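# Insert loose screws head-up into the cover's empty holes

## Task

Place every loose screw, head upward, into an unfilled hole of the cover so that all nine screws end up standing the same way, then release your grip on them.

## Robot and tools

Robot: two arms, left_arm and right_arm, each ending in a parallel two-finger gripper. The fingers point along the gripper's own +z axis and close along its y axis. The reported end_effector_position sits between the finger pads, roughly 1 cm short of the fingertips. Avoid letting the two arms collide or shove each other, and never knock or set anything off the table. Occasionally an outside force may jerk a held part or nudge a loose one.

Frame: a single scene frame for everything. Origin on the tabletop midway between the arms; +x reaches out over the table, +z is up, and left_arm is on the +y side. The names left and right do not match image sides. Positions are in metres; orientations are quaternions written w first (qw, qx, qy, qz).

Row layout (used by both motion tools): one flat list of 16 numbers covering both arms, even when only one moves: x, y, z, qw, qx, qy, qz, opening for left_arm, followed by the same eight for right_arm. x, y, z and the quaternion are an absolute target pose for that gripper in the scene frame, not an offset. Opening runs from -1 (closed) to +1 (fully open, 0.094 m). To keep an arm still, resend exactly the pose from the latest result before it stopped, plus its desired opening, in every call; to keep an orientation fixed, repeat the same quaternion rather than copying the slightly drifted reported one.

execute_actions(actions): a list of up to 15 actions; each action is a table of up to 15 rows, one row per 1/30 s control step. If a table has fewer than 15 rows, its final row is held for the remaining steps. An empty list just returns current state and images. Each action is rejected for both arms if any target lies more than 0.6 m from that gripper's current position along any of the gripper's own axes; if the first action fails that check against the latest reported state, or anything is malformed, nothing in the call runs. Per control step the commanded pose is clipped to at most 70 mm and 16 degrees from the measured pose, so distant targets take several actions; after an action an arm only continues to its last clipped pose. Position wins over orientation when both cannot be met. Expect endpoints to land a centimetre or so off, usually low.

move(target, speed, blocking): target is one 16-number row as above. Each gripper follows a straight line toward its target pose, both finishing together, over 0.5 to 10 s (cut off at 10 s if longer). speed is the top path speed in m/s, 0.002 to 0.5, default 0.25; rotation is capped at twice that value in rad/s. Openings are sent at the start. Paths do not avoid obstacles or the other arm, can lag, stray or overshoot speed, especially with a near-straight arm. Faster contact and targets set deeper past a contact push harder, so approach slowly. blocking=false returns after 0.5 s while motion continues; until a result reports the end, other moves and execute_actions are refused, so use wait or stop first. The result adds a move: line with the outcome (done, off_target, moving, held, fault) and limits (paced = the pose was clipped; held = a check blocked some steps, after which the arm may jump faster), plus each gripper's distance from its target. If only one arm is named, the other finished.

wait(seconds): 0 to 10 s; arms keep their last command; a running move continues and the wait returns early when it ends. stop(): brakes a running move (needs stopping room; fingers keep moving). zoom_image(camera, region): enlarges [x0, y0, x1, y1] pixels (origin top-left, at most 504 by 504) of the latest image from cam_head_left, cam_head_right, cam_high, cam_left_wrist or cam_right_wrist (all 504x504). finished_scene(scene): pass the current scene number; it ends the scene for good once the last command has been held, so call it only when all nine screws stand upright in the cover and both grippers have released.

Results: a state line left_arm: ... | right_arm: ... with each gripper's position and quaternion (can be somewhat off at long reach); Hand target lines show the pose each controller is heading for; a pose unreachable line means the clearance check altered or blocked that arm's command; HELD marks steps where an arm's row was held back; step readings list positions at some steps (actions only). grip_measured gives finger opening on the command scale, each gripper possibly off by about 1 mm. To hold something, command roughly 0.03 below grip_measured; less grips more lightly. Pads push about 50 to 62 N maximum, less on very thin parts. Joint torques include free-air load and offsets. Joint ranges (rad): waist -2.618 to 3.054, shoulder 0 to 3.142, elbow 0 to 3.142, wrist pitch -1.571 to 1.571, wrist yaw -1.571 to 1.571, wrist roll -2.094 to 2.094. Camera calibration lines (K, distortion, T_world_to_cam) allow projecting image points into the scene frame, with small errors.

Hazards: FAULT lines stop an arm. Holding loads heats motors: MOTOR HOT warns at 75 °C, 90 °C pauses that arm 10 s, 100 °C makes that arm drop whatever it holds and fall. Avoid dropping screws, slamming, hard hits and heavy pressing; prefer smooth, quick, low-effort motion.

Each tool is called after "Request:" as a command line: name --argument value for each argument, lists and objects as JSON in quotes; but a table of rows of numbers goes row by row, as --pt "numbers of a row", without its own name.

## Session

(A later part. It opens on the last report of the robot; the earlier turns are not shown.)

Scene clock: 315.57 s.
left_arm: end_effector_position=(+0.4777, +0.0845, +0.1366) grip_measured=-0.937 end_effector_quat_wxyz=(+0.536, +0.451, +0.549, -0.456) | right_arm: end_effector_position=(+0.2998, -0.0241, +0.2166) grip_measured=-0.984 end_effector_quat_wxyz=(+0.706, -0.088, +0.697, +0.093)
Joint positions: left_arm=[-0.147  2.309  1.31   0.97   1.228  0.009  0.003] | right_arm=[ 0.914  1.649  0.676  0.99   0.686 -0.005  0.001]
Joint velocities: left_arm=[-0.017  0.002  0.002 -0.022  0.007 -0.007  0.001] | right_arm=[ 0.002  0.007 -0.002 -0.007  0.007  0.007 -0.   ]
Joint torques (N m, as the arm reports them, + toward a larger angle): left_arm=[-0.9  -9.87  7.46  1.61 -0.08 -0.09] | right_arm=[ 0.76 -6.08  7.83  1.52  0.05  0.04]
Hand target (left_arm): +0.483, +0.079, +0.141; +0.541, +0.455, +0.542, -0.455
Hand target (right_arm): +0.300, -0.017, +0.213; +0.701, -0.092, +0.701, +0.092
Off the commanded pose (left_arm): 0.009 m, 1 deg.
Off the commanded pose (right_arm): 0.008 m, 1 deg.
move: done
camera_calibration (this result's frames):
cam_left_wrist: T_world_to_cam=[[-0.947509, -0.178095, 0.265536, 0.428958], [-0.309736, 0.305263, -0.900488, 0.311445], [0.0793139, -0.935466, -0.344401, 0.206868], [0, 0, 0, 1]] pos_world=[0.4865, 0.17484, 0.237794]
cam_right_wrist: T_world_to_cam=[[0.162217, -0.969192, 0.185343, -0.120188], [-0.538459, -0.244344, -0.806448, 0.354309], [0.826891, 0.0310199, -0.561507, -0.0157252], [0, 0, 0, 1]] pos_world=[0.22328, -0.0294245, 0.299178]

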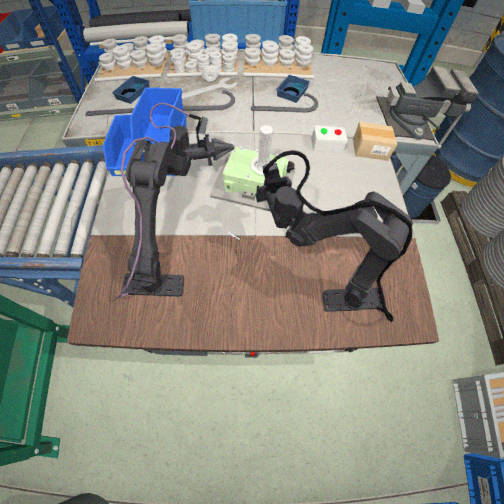

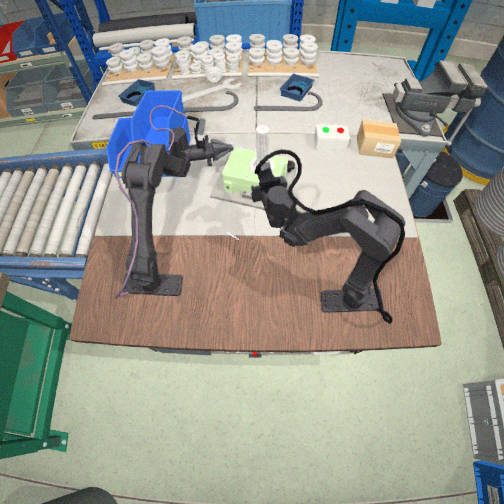

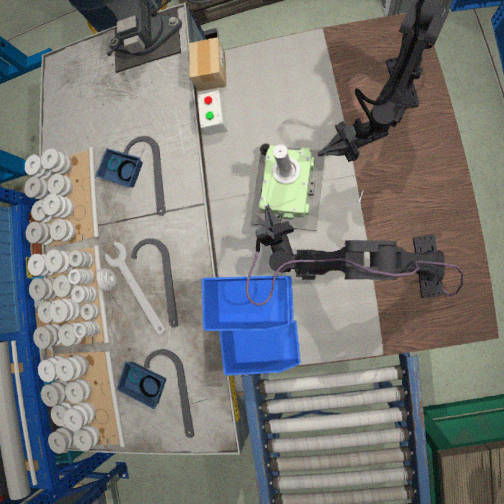

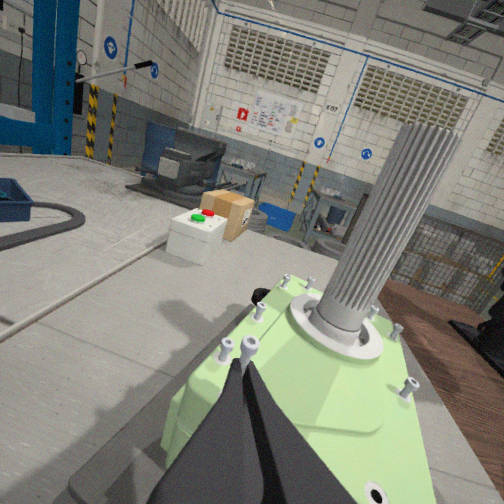

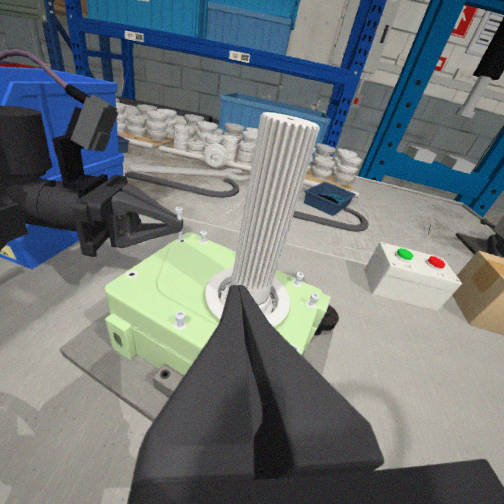

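Request:
execute_actions --actions '[[[0.483,0.0745,0.141,0.542,0.455,0.542,-0.455,-1,0.30,-0.017,0.213,0.701,-0.092,0.701,0.092,-1],[0.483,0.0745,0.141,0.542,0.455,0.542,-0.455,-1,0.30,-0.017,0.213,0.701,-0.092,0.701,0.092,-1],[0.483,0.0745,0.141,0.542,0.455,0.542,-0.455,-1,0.30,-0.017,0.213,0.701,-0.092,0.701,0.092,-1],[0.483,0.078,0.141,0.542,0.455,0.542,-0.455,-1,0.30,-0.017,0.213,0.701,-0.092,0.701,0.092,-1]]]'

Request:
zoom_image --camera "cam_right_wrist" --region '[150,170,270,290]'

Scene clock: 316.20 s.
left_arm: end_effector_position=(+0.4771, +0.0826, +0.1366) grip_measured=-0.937 end_effector_quat_wxyz=(+0.535, +0.451, +0.549, -0.457) | right_arm: end_effector_position=(+0.2998, -0.0241, +0.2166) grip_measured=-0.984 end_effector_quat_wxyz=(+0.706, -0.088, +0.697, +0.093)
Joint positions: left_arm=[-0.152  2.309  1.31   0.97   1.225  0.009  0.003] | right_arm=[ 0.914  1.649  0.676  0.99   0.686 -0.005  0.001]
Joint velocities: left_arm=[ 0.012  0.007 -0.002  0.037 -0.007 -0.066  0.   ] | right_arm=[ 0.002 -0.002  0.007 -0.007 -0.037  0.037  0.001]
Joint torques (N m, as the arm reports them, + toward a larger angle): left_arm=[-0.58 -9.86  7.48  1.6  -0.06 -0.09] | right_arm=[ 0.78 -6.07  7.82  1.51  0.06  0.04]
Hand target (left_arm): +0.483, +0.078, +0.141; +0.542, +0.455, +0.542, -0.454
Hand target (right_arm): +0.300, -0.017, +0.213; +0.701, -0.092, +0.701, +0.092
Off the commanded pose (left_arm): 0.009 m, 1 deg.
Off the commanded pose (right_arm): 0.008 m, 1 deg.
Step readings (end_effector_position):
0: left_arm (+0.4777, +0.0845, +0.1366) | right_arm (+0.2998, -0.0241, +0.2166)
1: left_arm (+0.4777, +0.0843, +0.1366) | right_arm (+0.2998, -0.0241, +0.2166)
2: left_arm (+0.4777, +0.0840, +0.1366) | right_arm (+0.2998, -0.0241, +0.2166)
4: left_arm (+0.4772, +0.0827, +0.1366) | right_arm (+0.2998, -0.0241, +0.2166)
8: left_arm (+0.4771, +0.0826, +0.1366) | right_arm (+0.2998, -0.0241, +0.2166)
15: end_effector_position above
camera_calibration (this result's frames):
cam_left_wrist: T_world_to_cam=[[-0.947683, -0.176653, 0.265878, 0.427989], [-0.309597, 0.305741, -0.900373, 0.311717], [0.0777638, -0.935583, -0.344437, 0.205872], [0, 0, 0, 1]] pos_world=[0.486095, 0.172911, 0.237779]
cam_right_wrist: T_world_to_cam=[[0.162217, -0.969192, 0.185343, -0.120188], [-0.538459, -0.244344, -0.806448, 0.354309], [0.826891, 0.0310199, -0.561507, -0.0157252], [0, 0, 0, 1]] pos_world=[0.22328, -0.0294245, 0.299178]

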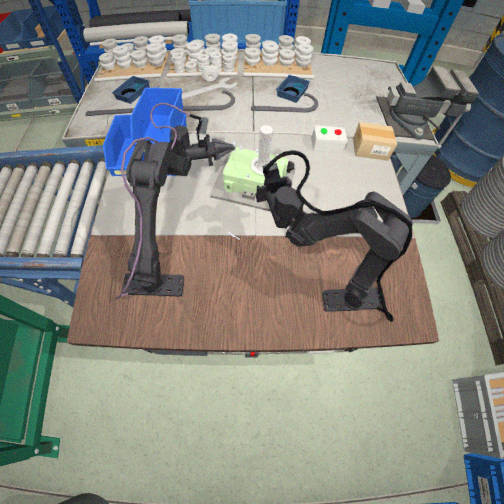

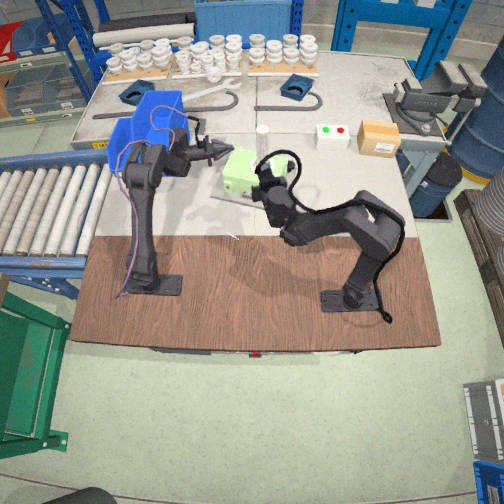

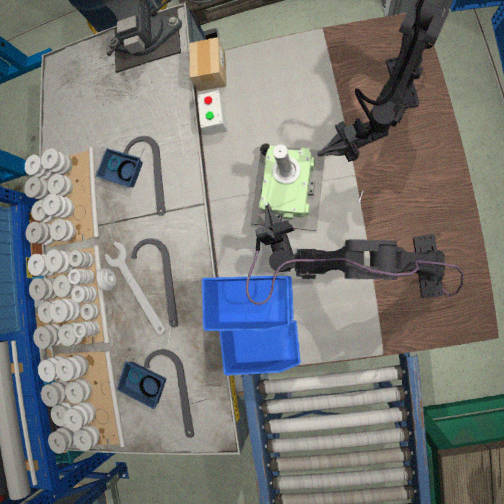

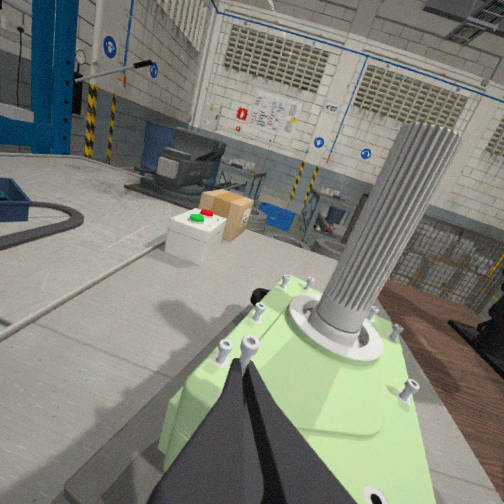

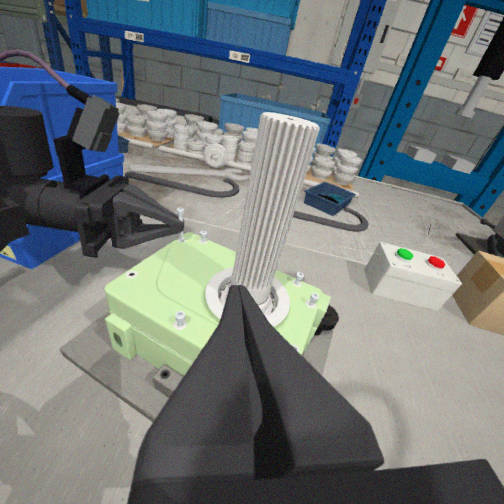

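Region (150, 170, 270, 290) of cam_right_wrist's 504x504 image, scaled by 4.200, with more detail than that image has.

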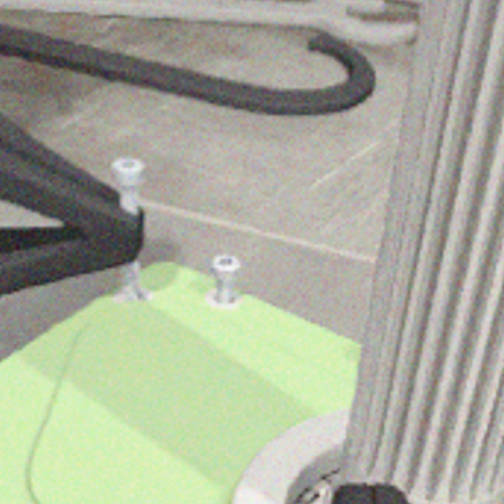

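Descend a little gripped.

Request:
move --target '[0.483,0.081,0.133,0.542,0.455,0.542,-0.455,-1,0.30,-0.017,0.213,0.701,-0.092,0.701,0.092,-1]' --speed 0.01

Request:
zoom_image --camera "cam_right_wrist" --region '[150,170,270,290]'

Scene clock: 317.57 s.
left_arm: end_effector_position=(+0.4774, +0.0825, +0.1351) grip_measured=-0.937 end_effector_quat_wxyz=(+0.544, +0.456, +0.540, -0.452) | right_arm: end_effector_position=(+0.2998, -0.0241, +0.2166) grip_measured=-0.984 end_effector_quat_wxyz=(+0.706, -0.088, +0.697, +0.093)
Joint positions: left_arm=[-0.152  2.324  1.31   1.015  1.225  0.007  0.003] | right_arm=[ 0.914  1.649  0.676  0.99   0.686 -0.005  0.001]
Joint velocities: left_arm=[-0.007  0.012  0.022 -0.007 -0.037 -0.022 -0.   ] | right_arm=[ 0.002  0.002 -0.002 -0.007 -0.051 -0.037 -0.   ]
Joint torques (N m, as the arm reports them, + toward a larger angle): left_arm=[-0.1  -9.47  7.06  1.35  0.01 -0.08] | right_arm=[ 0.75 -6.04  7.85  1.52  0.05  0.04]
Hand target (left_arm): +0.483, +0.081, +0.133; +0.542, +0.454, +0.542, -0.455
Hand target (right_arm): +0.300, -0.017, +0.213; +0.701, -0.092, +0.701, +0.092
Off the commanded pose (left_arm): 0.006 m, 0 deg.
Off the commanded pose (right_arm): 0.008 m, 1 deg.
move: done
camera_calibration (this result's frames):
cam_left_wrist: T_world_to_cam=[[-0.954701, -0.174971, 0.240689, 0.435253], [-0.284635, 0.301113, -0.910117, 0.300228], [0.0867697, -0.937398, -0.337276, 0.200143], [0, 0, 0, 1]] pos_world=[0.483626, 0.173368, 0.235986]
cam_right_wrist: T_world_to_cam=[[0.162217, -0.969192, 0.185343, -0.120188], [-0.538459, -0.244344, -0.806448, 0.354309], [0.826891, 0.0310199, -0.561507, -0.0157252], [0, 0, 0, 1]] pos_world=[0.22328, -0.0294245, 0.299178]

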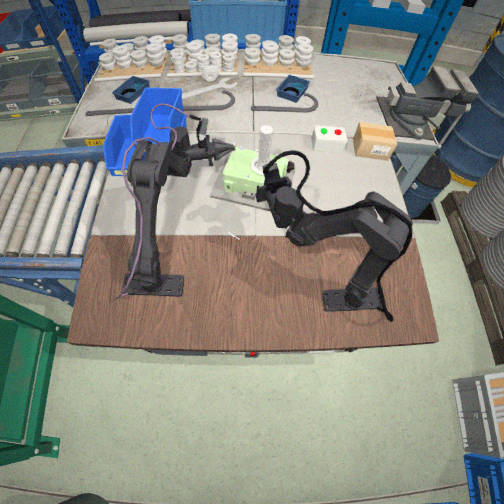

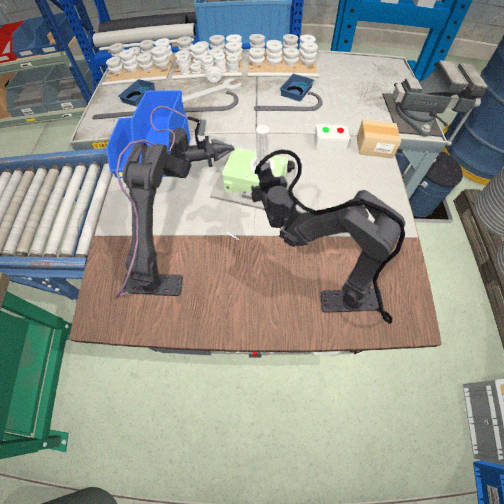

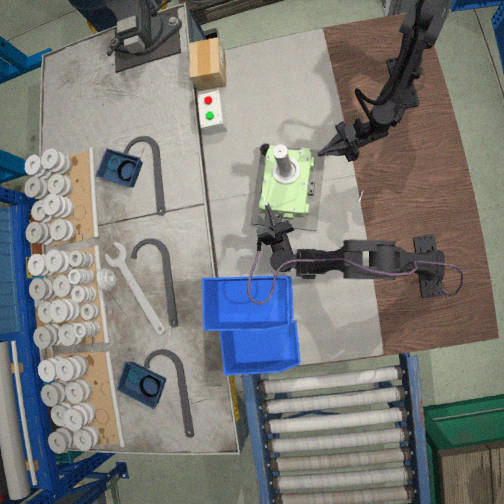

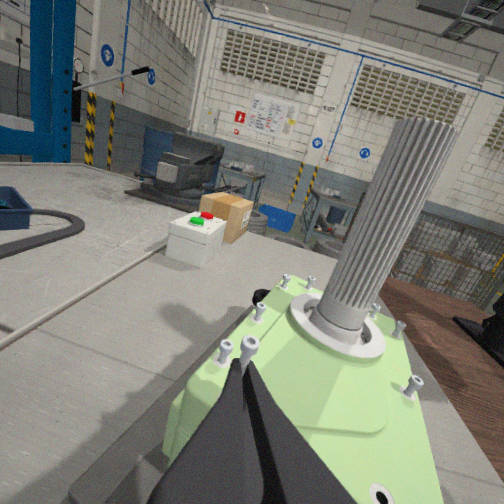

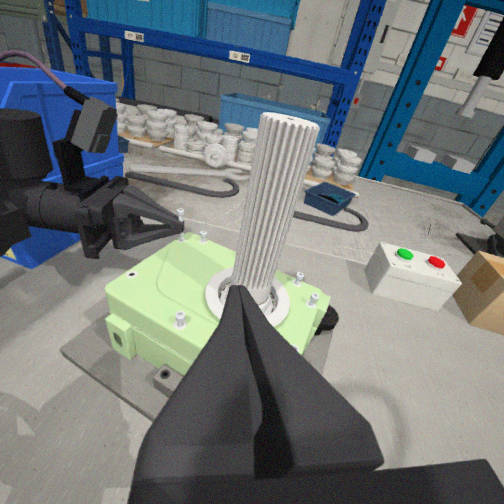

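Region (150, 170, 270, 290) of cam_right_wrist's 504x504 image, scaled by 4.200, with more detail than that image has.

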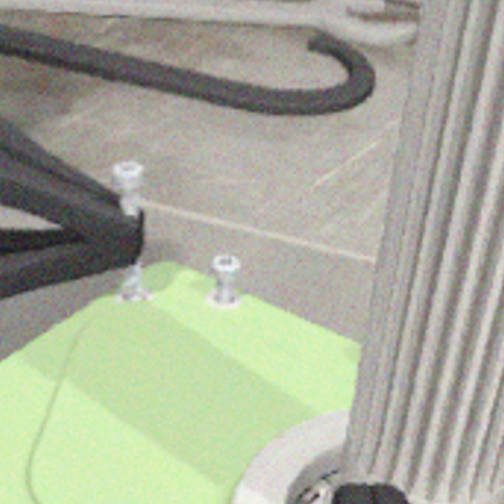

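Request:
move --target '[0.487,0.0815,0.132,0.542,0.455,0.542,-0.455,-1,0.30,-0.017,0.213,0.701,-0.092,0.701,0.092,-1]' --speed 0.01

Request:
zoom_image --camera "cam_right_wrist" --region '[150,170,270,290]'

Scene clock: 318.90 s.
left_arm: end_effector_position=(+0.4824, +0.0816, +0.1356) grip_measured=-0.937 end_effector_quat_wxyz=(+0.548, +0.459, +0.536, -0.450) | right_arm: end_effector_position=(+0.2998, -0.0241, +0.2166) grip_measured=-0.984 end_effector_quat_wxyz=(+0.706, -0.088, +0.697, +0.093)
Joint positions: left_arm=[-0.152  2.342  1.339  1.018  1.226  0.007  0.003] | right_arm=[ 0.914  1.649  0.676  0.99   0.686 -0.005  0.001]
Joint velocities: left_arm=[ 0.002 -0.012 -0.007 -0.095 -0.081 -0.037  0.   ] | right_arm=[-0.007  0.017  0.012 -0.051 -0.095 -0.007  0.001]
Joint torques (N m, as the arm reports them, + toward a larger angle): left_arm=[ 0.12 -9.93  6.68  1.27  0.   -0.09] | right_arm=[ 0.76 -6.08  7.83  1.52  0.05  0.04]
Hand target (left_arm): +0.487, +0.082, +0.132; +0.542, +0.455, +0.541, -0.454
Hand target (right_arm): +0.300, -0.017, +0.213; +0.701, -0.092, +0.701, +0.092
Off the commanded pose (left_arm): 0.006 m, 1 deg.
Off the commanded pose (right_arm): 0.008 m, 1 deg.
move: done
camera_calibration (this result's frames):
cam_left_wrist: T_world_to_cam=[[-0.957922, -0.173682, 0.228517, 0.442842], [-0.272398, 0.299154, -0.914498, 0.297261], [0.0904698, -0.938265, -0.333877, 0.196866], [0, 0, 0, 1]] pos_world=[0.487371, 0.172699, 0.236376]
cam_right_wrist: T_world_to_cam=[[0.162217, -0.969192, 0.185343, -0.120188], [-0.538459, -0.244344, -0.806448, 0.354309], [0.826891, 0.0310199, -0.561507, -0.0157252], [0, 0, 0, 1]] pos_world=[0.22328, -0.0294245, 0.299178]

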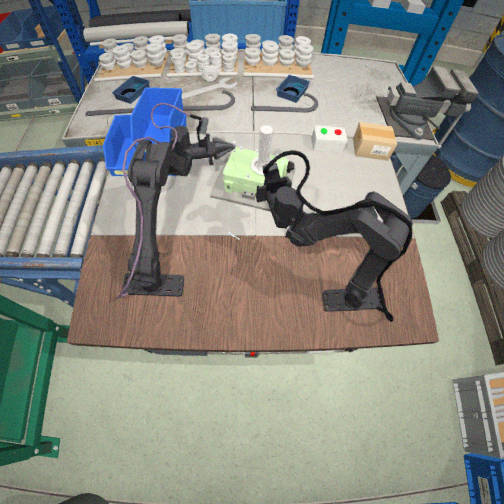

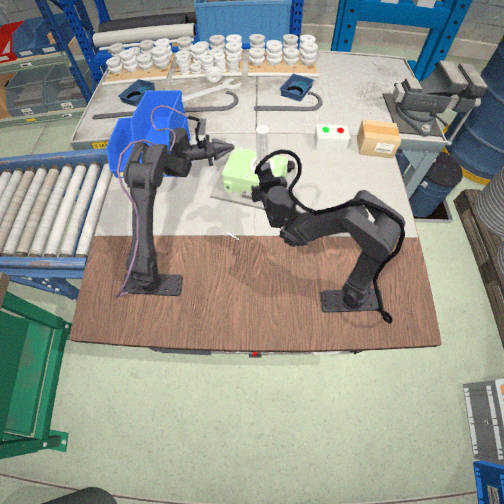

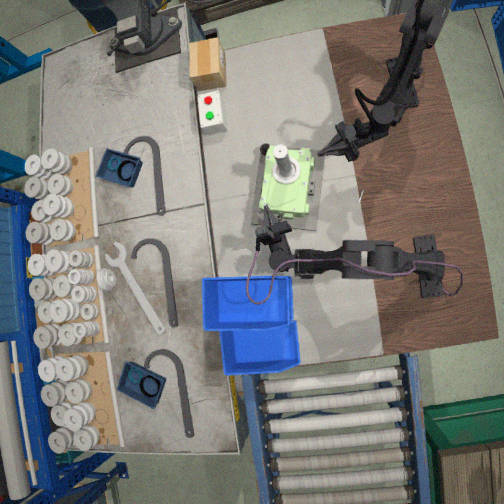

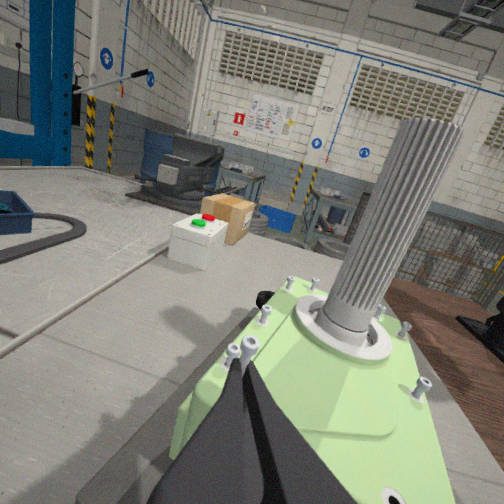

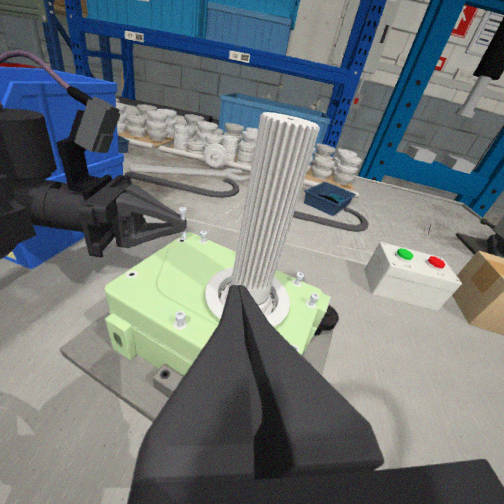

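Region (150, 170, 270, 290) of cam_right_wrist's 504x504 image, scaled by 4.200, with more detail than that image has.

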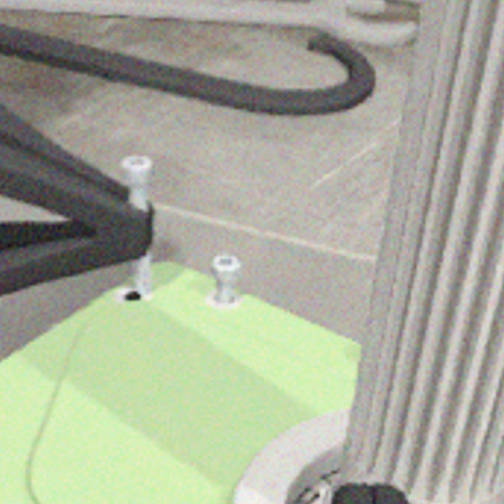

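Request:
move --target '[0.4755,0.084,0.138,0.542,0.455,0.542,-0.455,-1,0.30,-0.017,0.213,0.701,-0.092,0.701,0.092,-1]' --speed 0.01

Request:
zoom_image --camera "cam_right_wrist" --region '[150,170,270,290]'

Scene clock: 320.33 s.
left_arm: end_effector_position=(+0.4794, +0.0821, +0.1354) grip_measured=-0.937 end_effector_quat_wxyz=(+0.546, +0.458, +0.537, -0.451) | right_arm: end_effector_position=(+0.2998, -0.0241, +0.2166) grip_measured=-0.984 end_effector_quat_wxyz=(+0.706, -0.088, +0.697, +0.093)
Joint positions: left_arm=[-0.152  2.332  1.322  1.019  1.226  0.007  0.003] | right_arm=[ 0.914  1.649  0.676  0.99   0.686 -0.005  0.001]
Joint velocities: left_arm=[ 0.027  0.002 -0.012 -0.022  0.037 -0.022  0.   ] | right_arm=[-0.007  0.022 -0.002  0.066 -0.037 -0.007 -0.   ]
Joint torques (N m, as the arm reports them, + toward a larger angle): left_arm=[  0.26 -12.56   3.22   1.41   0.04  -0.08] | right_arm=[ 0.75 -6.06  7.83  1.52  0.05  0.04]
Hand target (left_arm): +0.476, +0.084, +0.138; +0.542, +0.455, +0.541, -0.455
Hand target (right_arm): +0.300, -0.017, +0.213; +0.701, -0.092, +0.701, +0.092
Off the commanded pose (left_arm): 0.005 m, 1 deg.
Off the commanded pose (right_arm): 0.008 m, 1 deg.
move: done
camera_calibration (this result's frames):
cam_left_wrist: T_world_to_cam=[[-0.956706, -0.17389, 0.2334, 0.438909], [-0.277208, 0.299979, -0.912781, 0.298124], [0.0887088, -0.937963, -0.335195, 0.198542], [0, 0, 0, 1]] pos_world=[0.484937, 0.173116, 0.236231]
cam_right_wrist: T_world_to_cam=[[0.162217, -0.969192, 0.185343, -0.120188], [-0.538459, -0.244344, -0.806448, 0.354309], [0.826891, 0.0310199, -0.561507, -0.0157252], [0, 0, 0, 1]] pos_world=[0.22328, -0.0294245, 0.299178]

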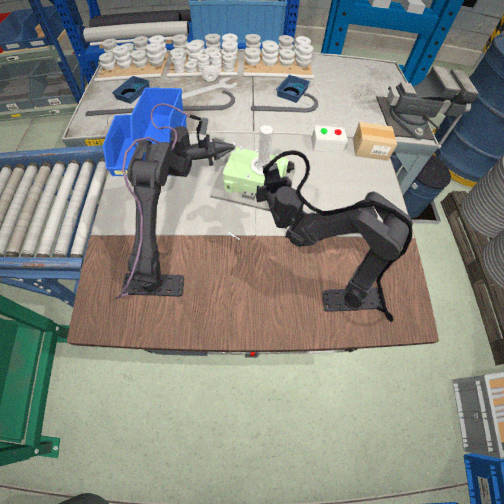

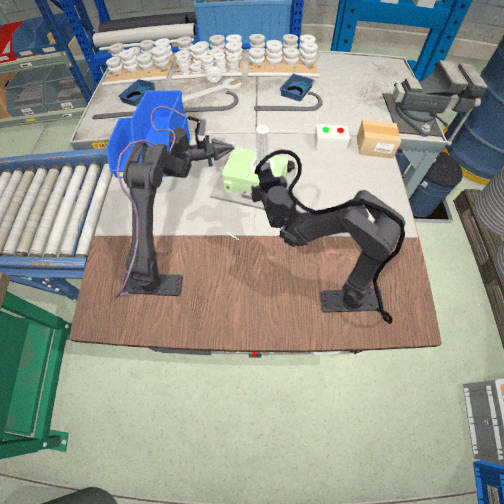

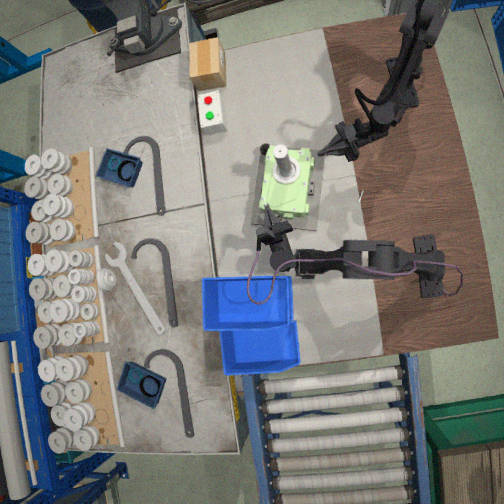

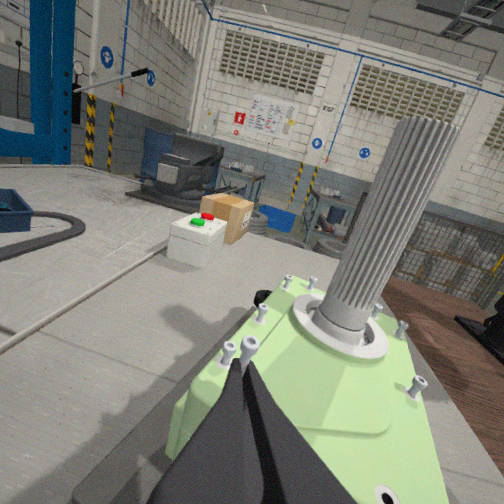

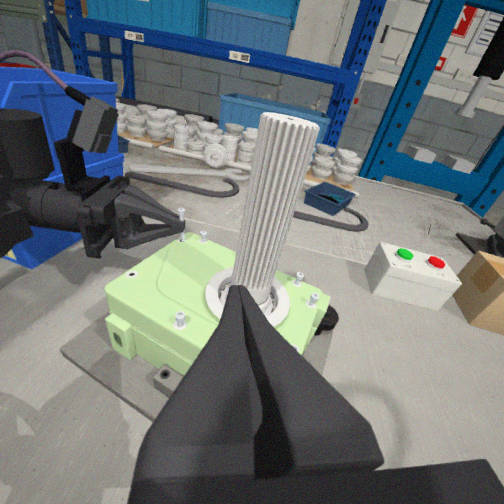

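Region (150, 170, 270, 290) of cam_right_wrist's 504x504 image, scaled by 4.200, with more detail than that image has.

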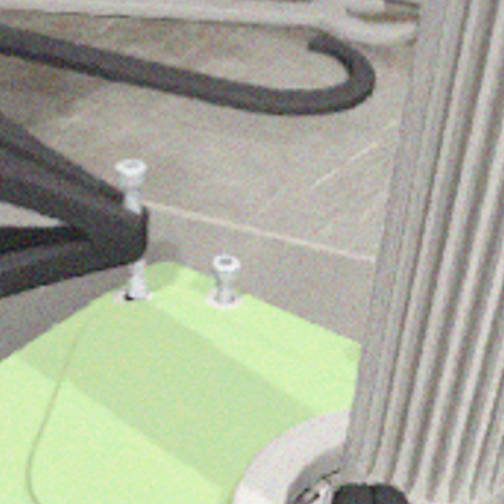

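Need +y ~1.5 mm: pulse.

Request:
execute_actions --actions '[[[0.479,0.087,0.136,0.542,0.455,0.542,-0.455,-1,0.30,-0.017,0.213,0.701,-0.092,0.701,0.092,-1]],[[0.479,0.091,0.136,0.542,0.455,0.542,-0.455,-1,0.30,-0.017,0.213,0.701,-0.092,0.701,0.092,-1],[0.479,0.091,0.136,0.542,0.455,0.542,-0.455,-1,0.30,-0.017,0.213,0.701,-0.092,0.701,0.092,-1],[0.479,0.091,0.136,0.542,0.455,0.542,-0.455,-1,0.30,-0.017,0.213,0.701,-0.092,0.701,0.092,-1],[0.479,0.087,0.136,0.542,0.455,0.542,-0.455,-1,0.30,-0.017,0.213,0.701,-0.092,0.701,0.092,-1]]]'

Request:
zoom_image --camera "cam_right_wrist" --region '[150,170,270,290]'

Scene clock: 321.47 s.
left_arm: end_effector_position=(+0.4790, +0.0832, +0.1354) grip_measured=-0.937 end_effector_quat_wxyz=(+0.545, +0.459, +0.536, -0.452) | right_arm: end_effector_position=(+0.2998, -0.0241, +0.2166) grip_measured=-0.984 end_effector_quat_wxyz=(+0.706, -0.088, +0.697, +0.093)
Joint positions: left_arm=[-0.149  2.332  1.322  1.019  1.232  0.007  0.003] | right_arm=[ 0.914  1.649  0.676  0.99   0.686 -0.005  0.001]
Joint velocities: left_arm=[-0.012 -0.012  0.002  0.007 -0.037  0.007 -0.   ] | right_arm=[ 0.002  0.007 -0.002 -0.037 -0.007  0.051 -0.   ]
Joint torques (N m, as the arm reports them, + toward a larger angle): left_arm=[  0.71 -11.6    4.38   1.37   0.06  -0.09] | right_arm=[ 0.75 -6.06  7.83  1.52  0.06  0.05]
Hand target (left_arm): +0.479, +0.087, +0.136; +0.542, +0.455, +0.541, -0.455
Hand target (right_arm): +0.300, -0.017, +0.213; +0.701, -0.092, +0.701, +0.092
Off the commanded pose (left_arm): 0.004 m, 1 deg.
Off the commanded pose (right_arm): 0.008 m, 1 deg.
Step readings (end_effector_position; steps 1 to 15: 1st action; 16 to 30: 2nd action):
0: left_arm (+0.4794, +0.0821, +0.1354) | right_arm (+0.2998, -0.0241, +0.2166)
1: left_arm (+0.4794, +0.0821, +0.1354) | right_arm (+0.2998, -0.0241, +0.2166)
2: left_arm (+0.4794, +0.0821, +0.1354) | right_arm (+0.2998, -0.0241, +0.2166)
4: left_arm (+0.4794, +0.0821, +0.1354) | right_arm (+0.2998, -0.0241, +0.2166)
8: left_arm (+0.4794, +0.0821, +0.1354) | right_arm (+0.2998, -0.0241, +0.2166)
15: left_arm (+0.4794, +0.0821, +0.1354) | right_arm (+0.2998, -0.0241, +0.2166)
16: left_arm (+0.4794, +0.0822, +0.1354) | right_arm (+0.2998, -0.0241, +0.2166)
17: left_arm (+0.4792, +0.0826, +0.1354) | right_arm (+0.2998, -0.0241, +0.2166)
19: left_arm (+0.4791, +0.0832, +0.1354) | right_arm (+0.2998, -0.0241, +0.2166)
23: left_arm (+0.4790, +0.0832, +0.1354) | right_arm (+0.2998, -0.0241, +0.2166)
30: end_effector_position above
camera_calibration (this result's frames):
cam_left_wrist: T_world_to_cam=[[-0.9573, -0.170618, 0.233381, 0.438731], [-0.276167, 0.30098, -0.912767, 0.297093], [0.0854915, -0.938243, -0.335247, 0.201167], [0, 0, 0, 1]] pos_world=[0.484846, 0.17418, 0.236226]
cam_right_wrist: T_world_to_cam=[[0.162217, -0.969192, 0.185343, -0.120188], [-0.538459, -0.244344, -0.806448, 0.354309], [0.826891, 0.0310199, -0.561507, -0.0157252], [0, 0, 0, 1]] pos_world=[0.22328, -0.0294245, 0.299178]

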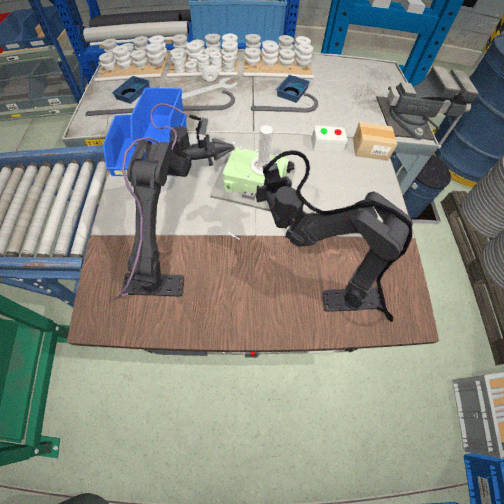

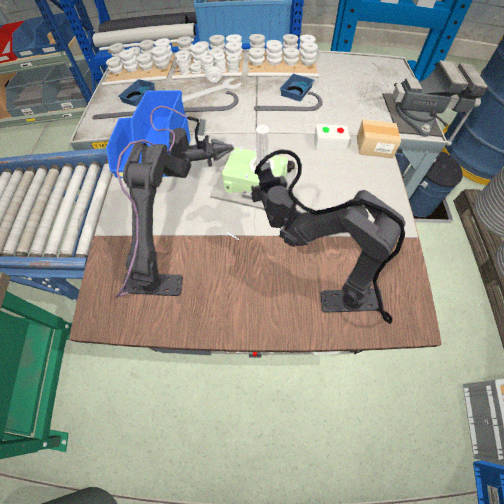

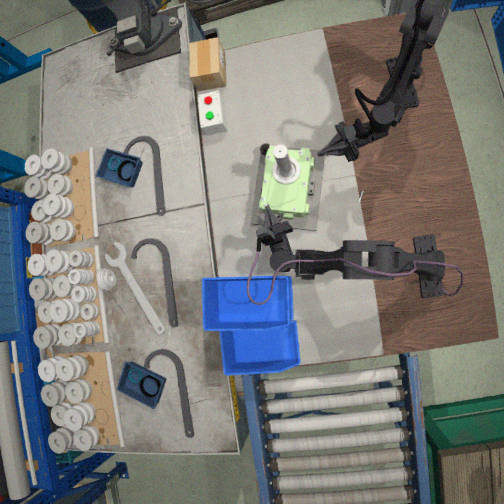

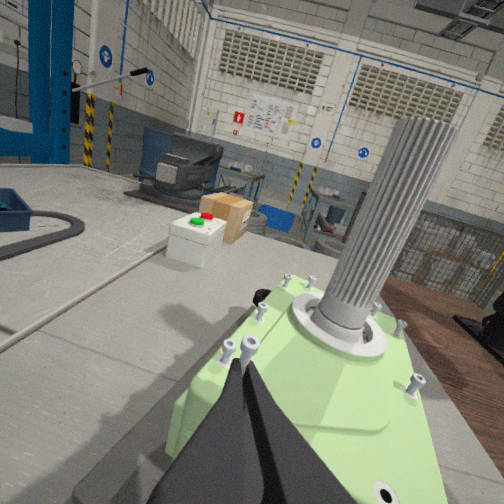

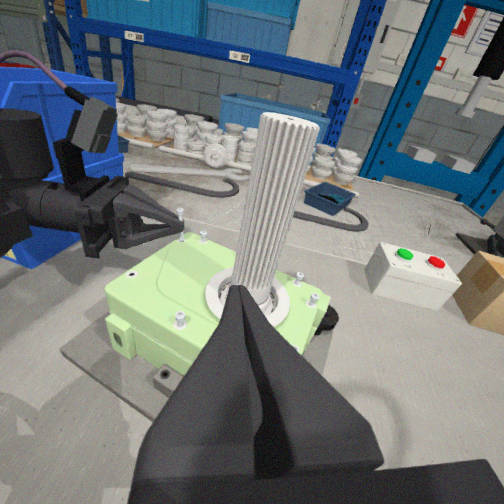

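Region (150, 170, 270, 290) of cam_right_wrist's 504x504 image, scaled by 4.200, with more detail than that image has.

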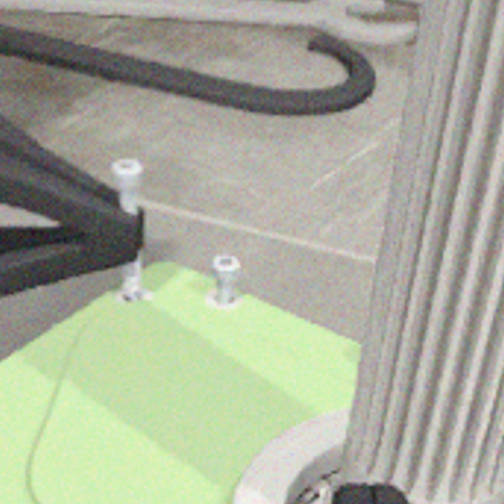

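Request:
move --target '[0.479,0.085,0.136,0.542,0.455,0.542,-0.455,-0.89,0.30,-0.017,0.213,0.701,-0.092,0.701,0.092,-1]' --speed 0.01

Request:
zoom_image --camera "cam_right_wrist" --region '[150,170,270,290]'

Scene clock: 322.57 s.
left_arm: end_effector_position=(+0.4790, +0.0832, +0.1354) grip_measured=-0.889 end_effector_quat_wxyz=(+0.545, +0.459, +0.536, -0.452) | right_arm: end_effector_position=(+0.2998, -0.0241, +0.2166) grip_measured=-0.984 end_effector_quat_wxyz=(+0.706, -0.088, +0.697, +0.093)
Joint positions: left_arm=[-0.149  2.332  1.322  1.019  1.232  0.007  0.005] | right_arm=[ 0.914  1.649  0.676  0.99   0.686 -0.005  0.001]
Joint velocities: left_arm=[-0.007  0.007 -0.012  0.081 -0.066 -0.095 -0.   ] | right_arm=[ 0.007  0.012 -0.002  0.007 -0.007  0.022 -0.   ]
Joint torques (N m, as the arm reports them, + toward a larger angle): left_arm=[  0.31 -11.55   4.49   1.37   0.    -0.08] | right_arm=[ 0.75 -6.08  7.81  1.51  0.05  0.04]
Hand target (left_arm): +0.479, +0.085, +0.136; +0.542, +0.455, +0.541, -0.455
Hand target (right_arm): +0.300, -0.017, +0.213; +0.701, -0.092, +0.701, +0.092
Off the commanded pose (left_arm): 0.002 m, 1 deg.
Off the commanded pose (right_arm): 0.008 m, 1 deg.
move: done
camera_calibration (this result's frames):
cam_left_wrist: T_world_to_cam=[[-0.9573, -0.170618, 0.233381, 0.438731], [-0.276167, 0.30098, -0.912767, 0.297093], [0.0854915, -0.938243, -0.335247, 0.201167], [0, 0, 0, 1]] pos_world=[0.484846, 0.17418, 0.236226]
cam_right_wrist: T_world_to_cam=[[0.162217, -0.969192, 0.185343, -0.120188], [-0.538459, -0.244344, -0.806448, 0.354309], [0.826891, 0.0310199, -0.561507, -0.0157252], [0, 0, 0, 1]] pos_world=[0.22328, -0.0294245, 0.299178]

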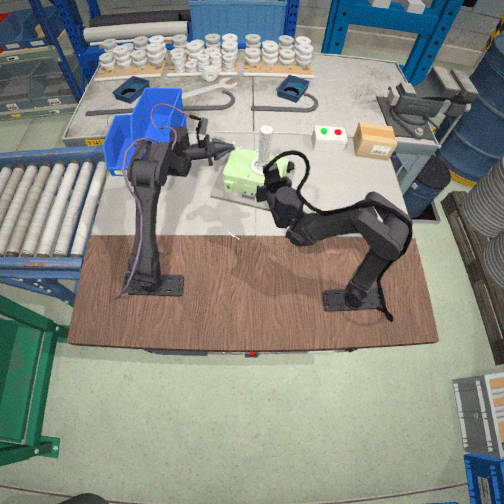

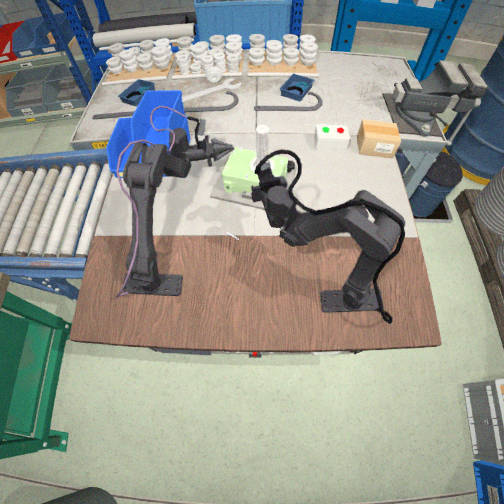

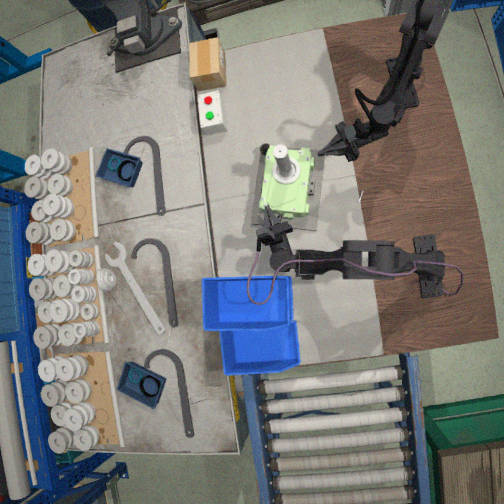

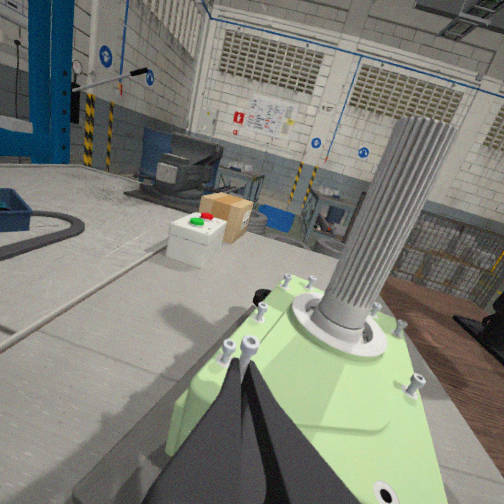

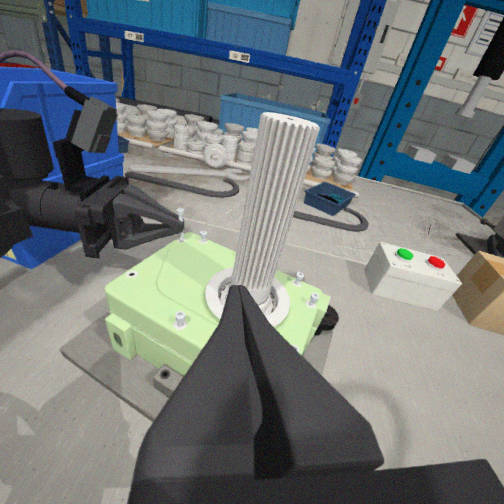

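Region (150, 170, 270, 290) of cam_right_wrist's 504x504 image, scaled by 4.200, with more detail than that image has.

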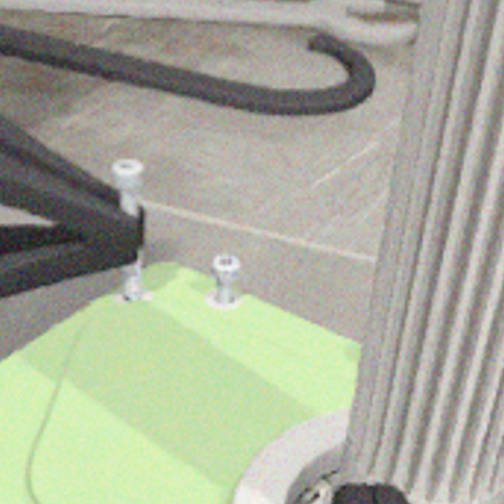

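Request:
move --target '[0.479,0.085,0.130,0.542,0.455,0.542,-0.455,-0.85,0.30,-0.017,0.213,0.701,-0.092,0.701,0.092,-1]' --speed 0.01

Request:
zoom_image --camera "cam_right_wrist" --region '[150,170,270,290]'

Scene clock: 325.77 s.
left_arm: end_effector_position=(+0.4790, +0.0832, +0.1354) grip_measured=-0.852 end_effector_quat_wxyz=(+0.545, +0.459, +0.536, -0.452) | right_arm: end_effector_position=(+0.2998, -0.0241, +0.2166) grip_measured=-0.984 end_effector_quat_wxyz=(+0.706, -0.088, +0.697, +0.093)
Joint positions: left_arm=[-0.149  2.332  1.322  1.019  1.232  0.007  0.007] | right_arm=[ 0.914  1.649  0.676  0.99   0.686 -0.005  0.001]
Joint velocities: left_arm=[-0.017  0.002 -0.002 -0.037 -0.037 -0.037 -0.   ] | right_arm=[-0.002 -0.017 -0.002 -0.007  0.022  0.022 -0.   ]
Joint torques (N m, as the arm reports them, + toward a larger angle): left_arm=[  0.32 -10.43   4.41   1.54   0.    -0.07] | right_arm=[ 0.78 -6.07  7.82  1.52  0.05  0.04]
Hand target (left_arm): +0.479, +0.085, +0.130; +0.542, +0.455, +0.542, -0.455
Hand target (right_arm): +0.300, -0.017, +0.213; +0.701, -0.092, +0.701, +0.092
Off the commanded pose (left_arm): 0.006 m, 1 deg.
Off the commanded pose (right_arm): 0.008 m, 1 deg.
move: done
camera_calibration (this result's frames):
cam_left_wrist: T_world_to_cam=[[-0.9573, -0.170618, 0.233381, 0.438731], [-0.276167, 0.30098, -0.912767, 0.297093], [0.0854915, -0.938243, -0.335247, 0.201167], [0, 0, 0, 1]] pos_world=[0.484846, 0.17418, 0.236226]
cam_right_wrist: T_world_to_cam=[[0.162217, -0.969192, 0.185343, -0.120188], [-0.538459, -0.244344, -0.806448, 0.354309], [0.826891, 0.0310199, -0.561507, -0.0157252], [0, 0, 0, 1]] pos_world=[0.22328, -0.0294245, 0.299178]

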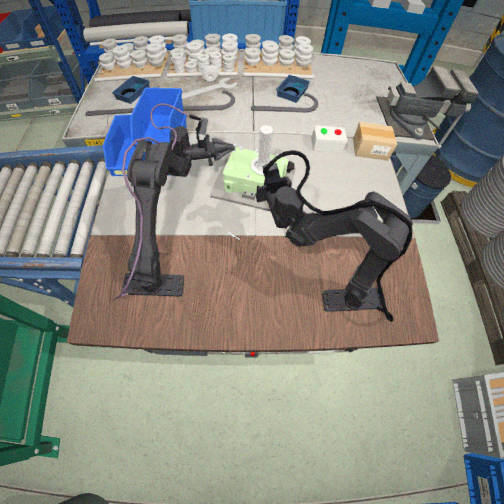

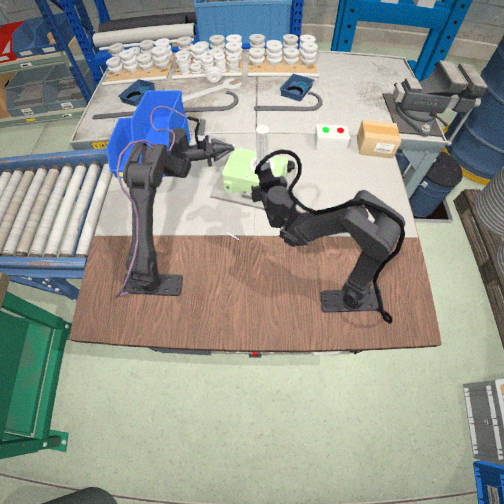

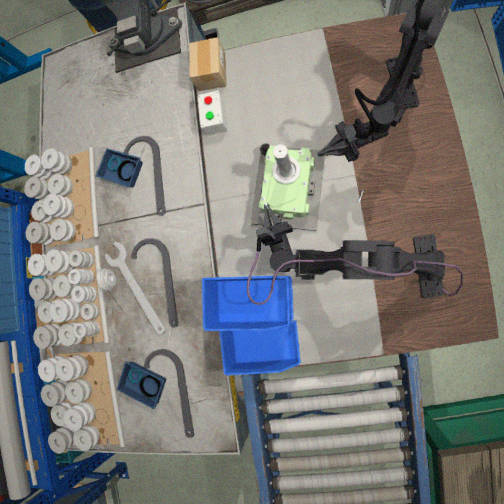

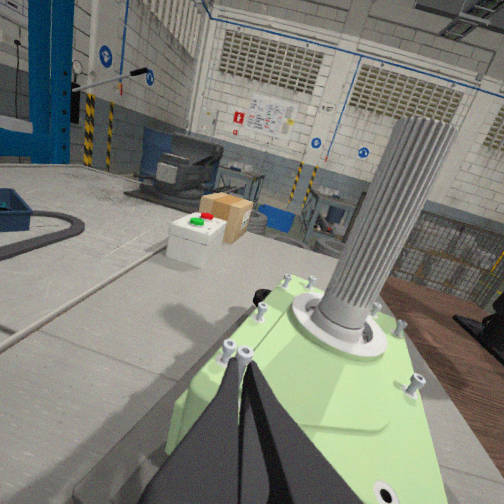

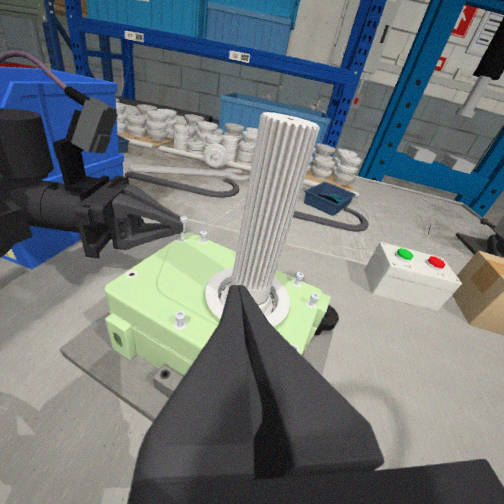

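Region (150, 170, 270, 290) of cam_right_wrist's 504x504 image, scaled by 4.200, with more detail than that image has.

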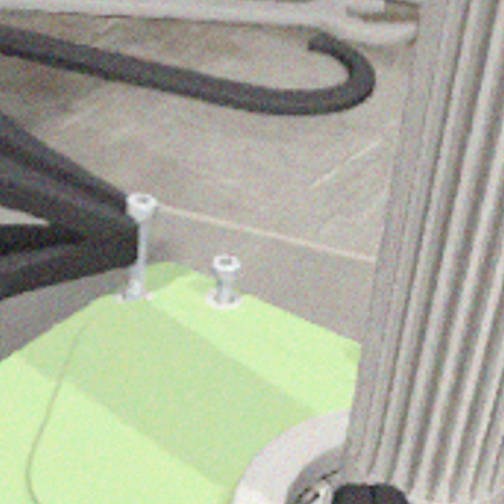

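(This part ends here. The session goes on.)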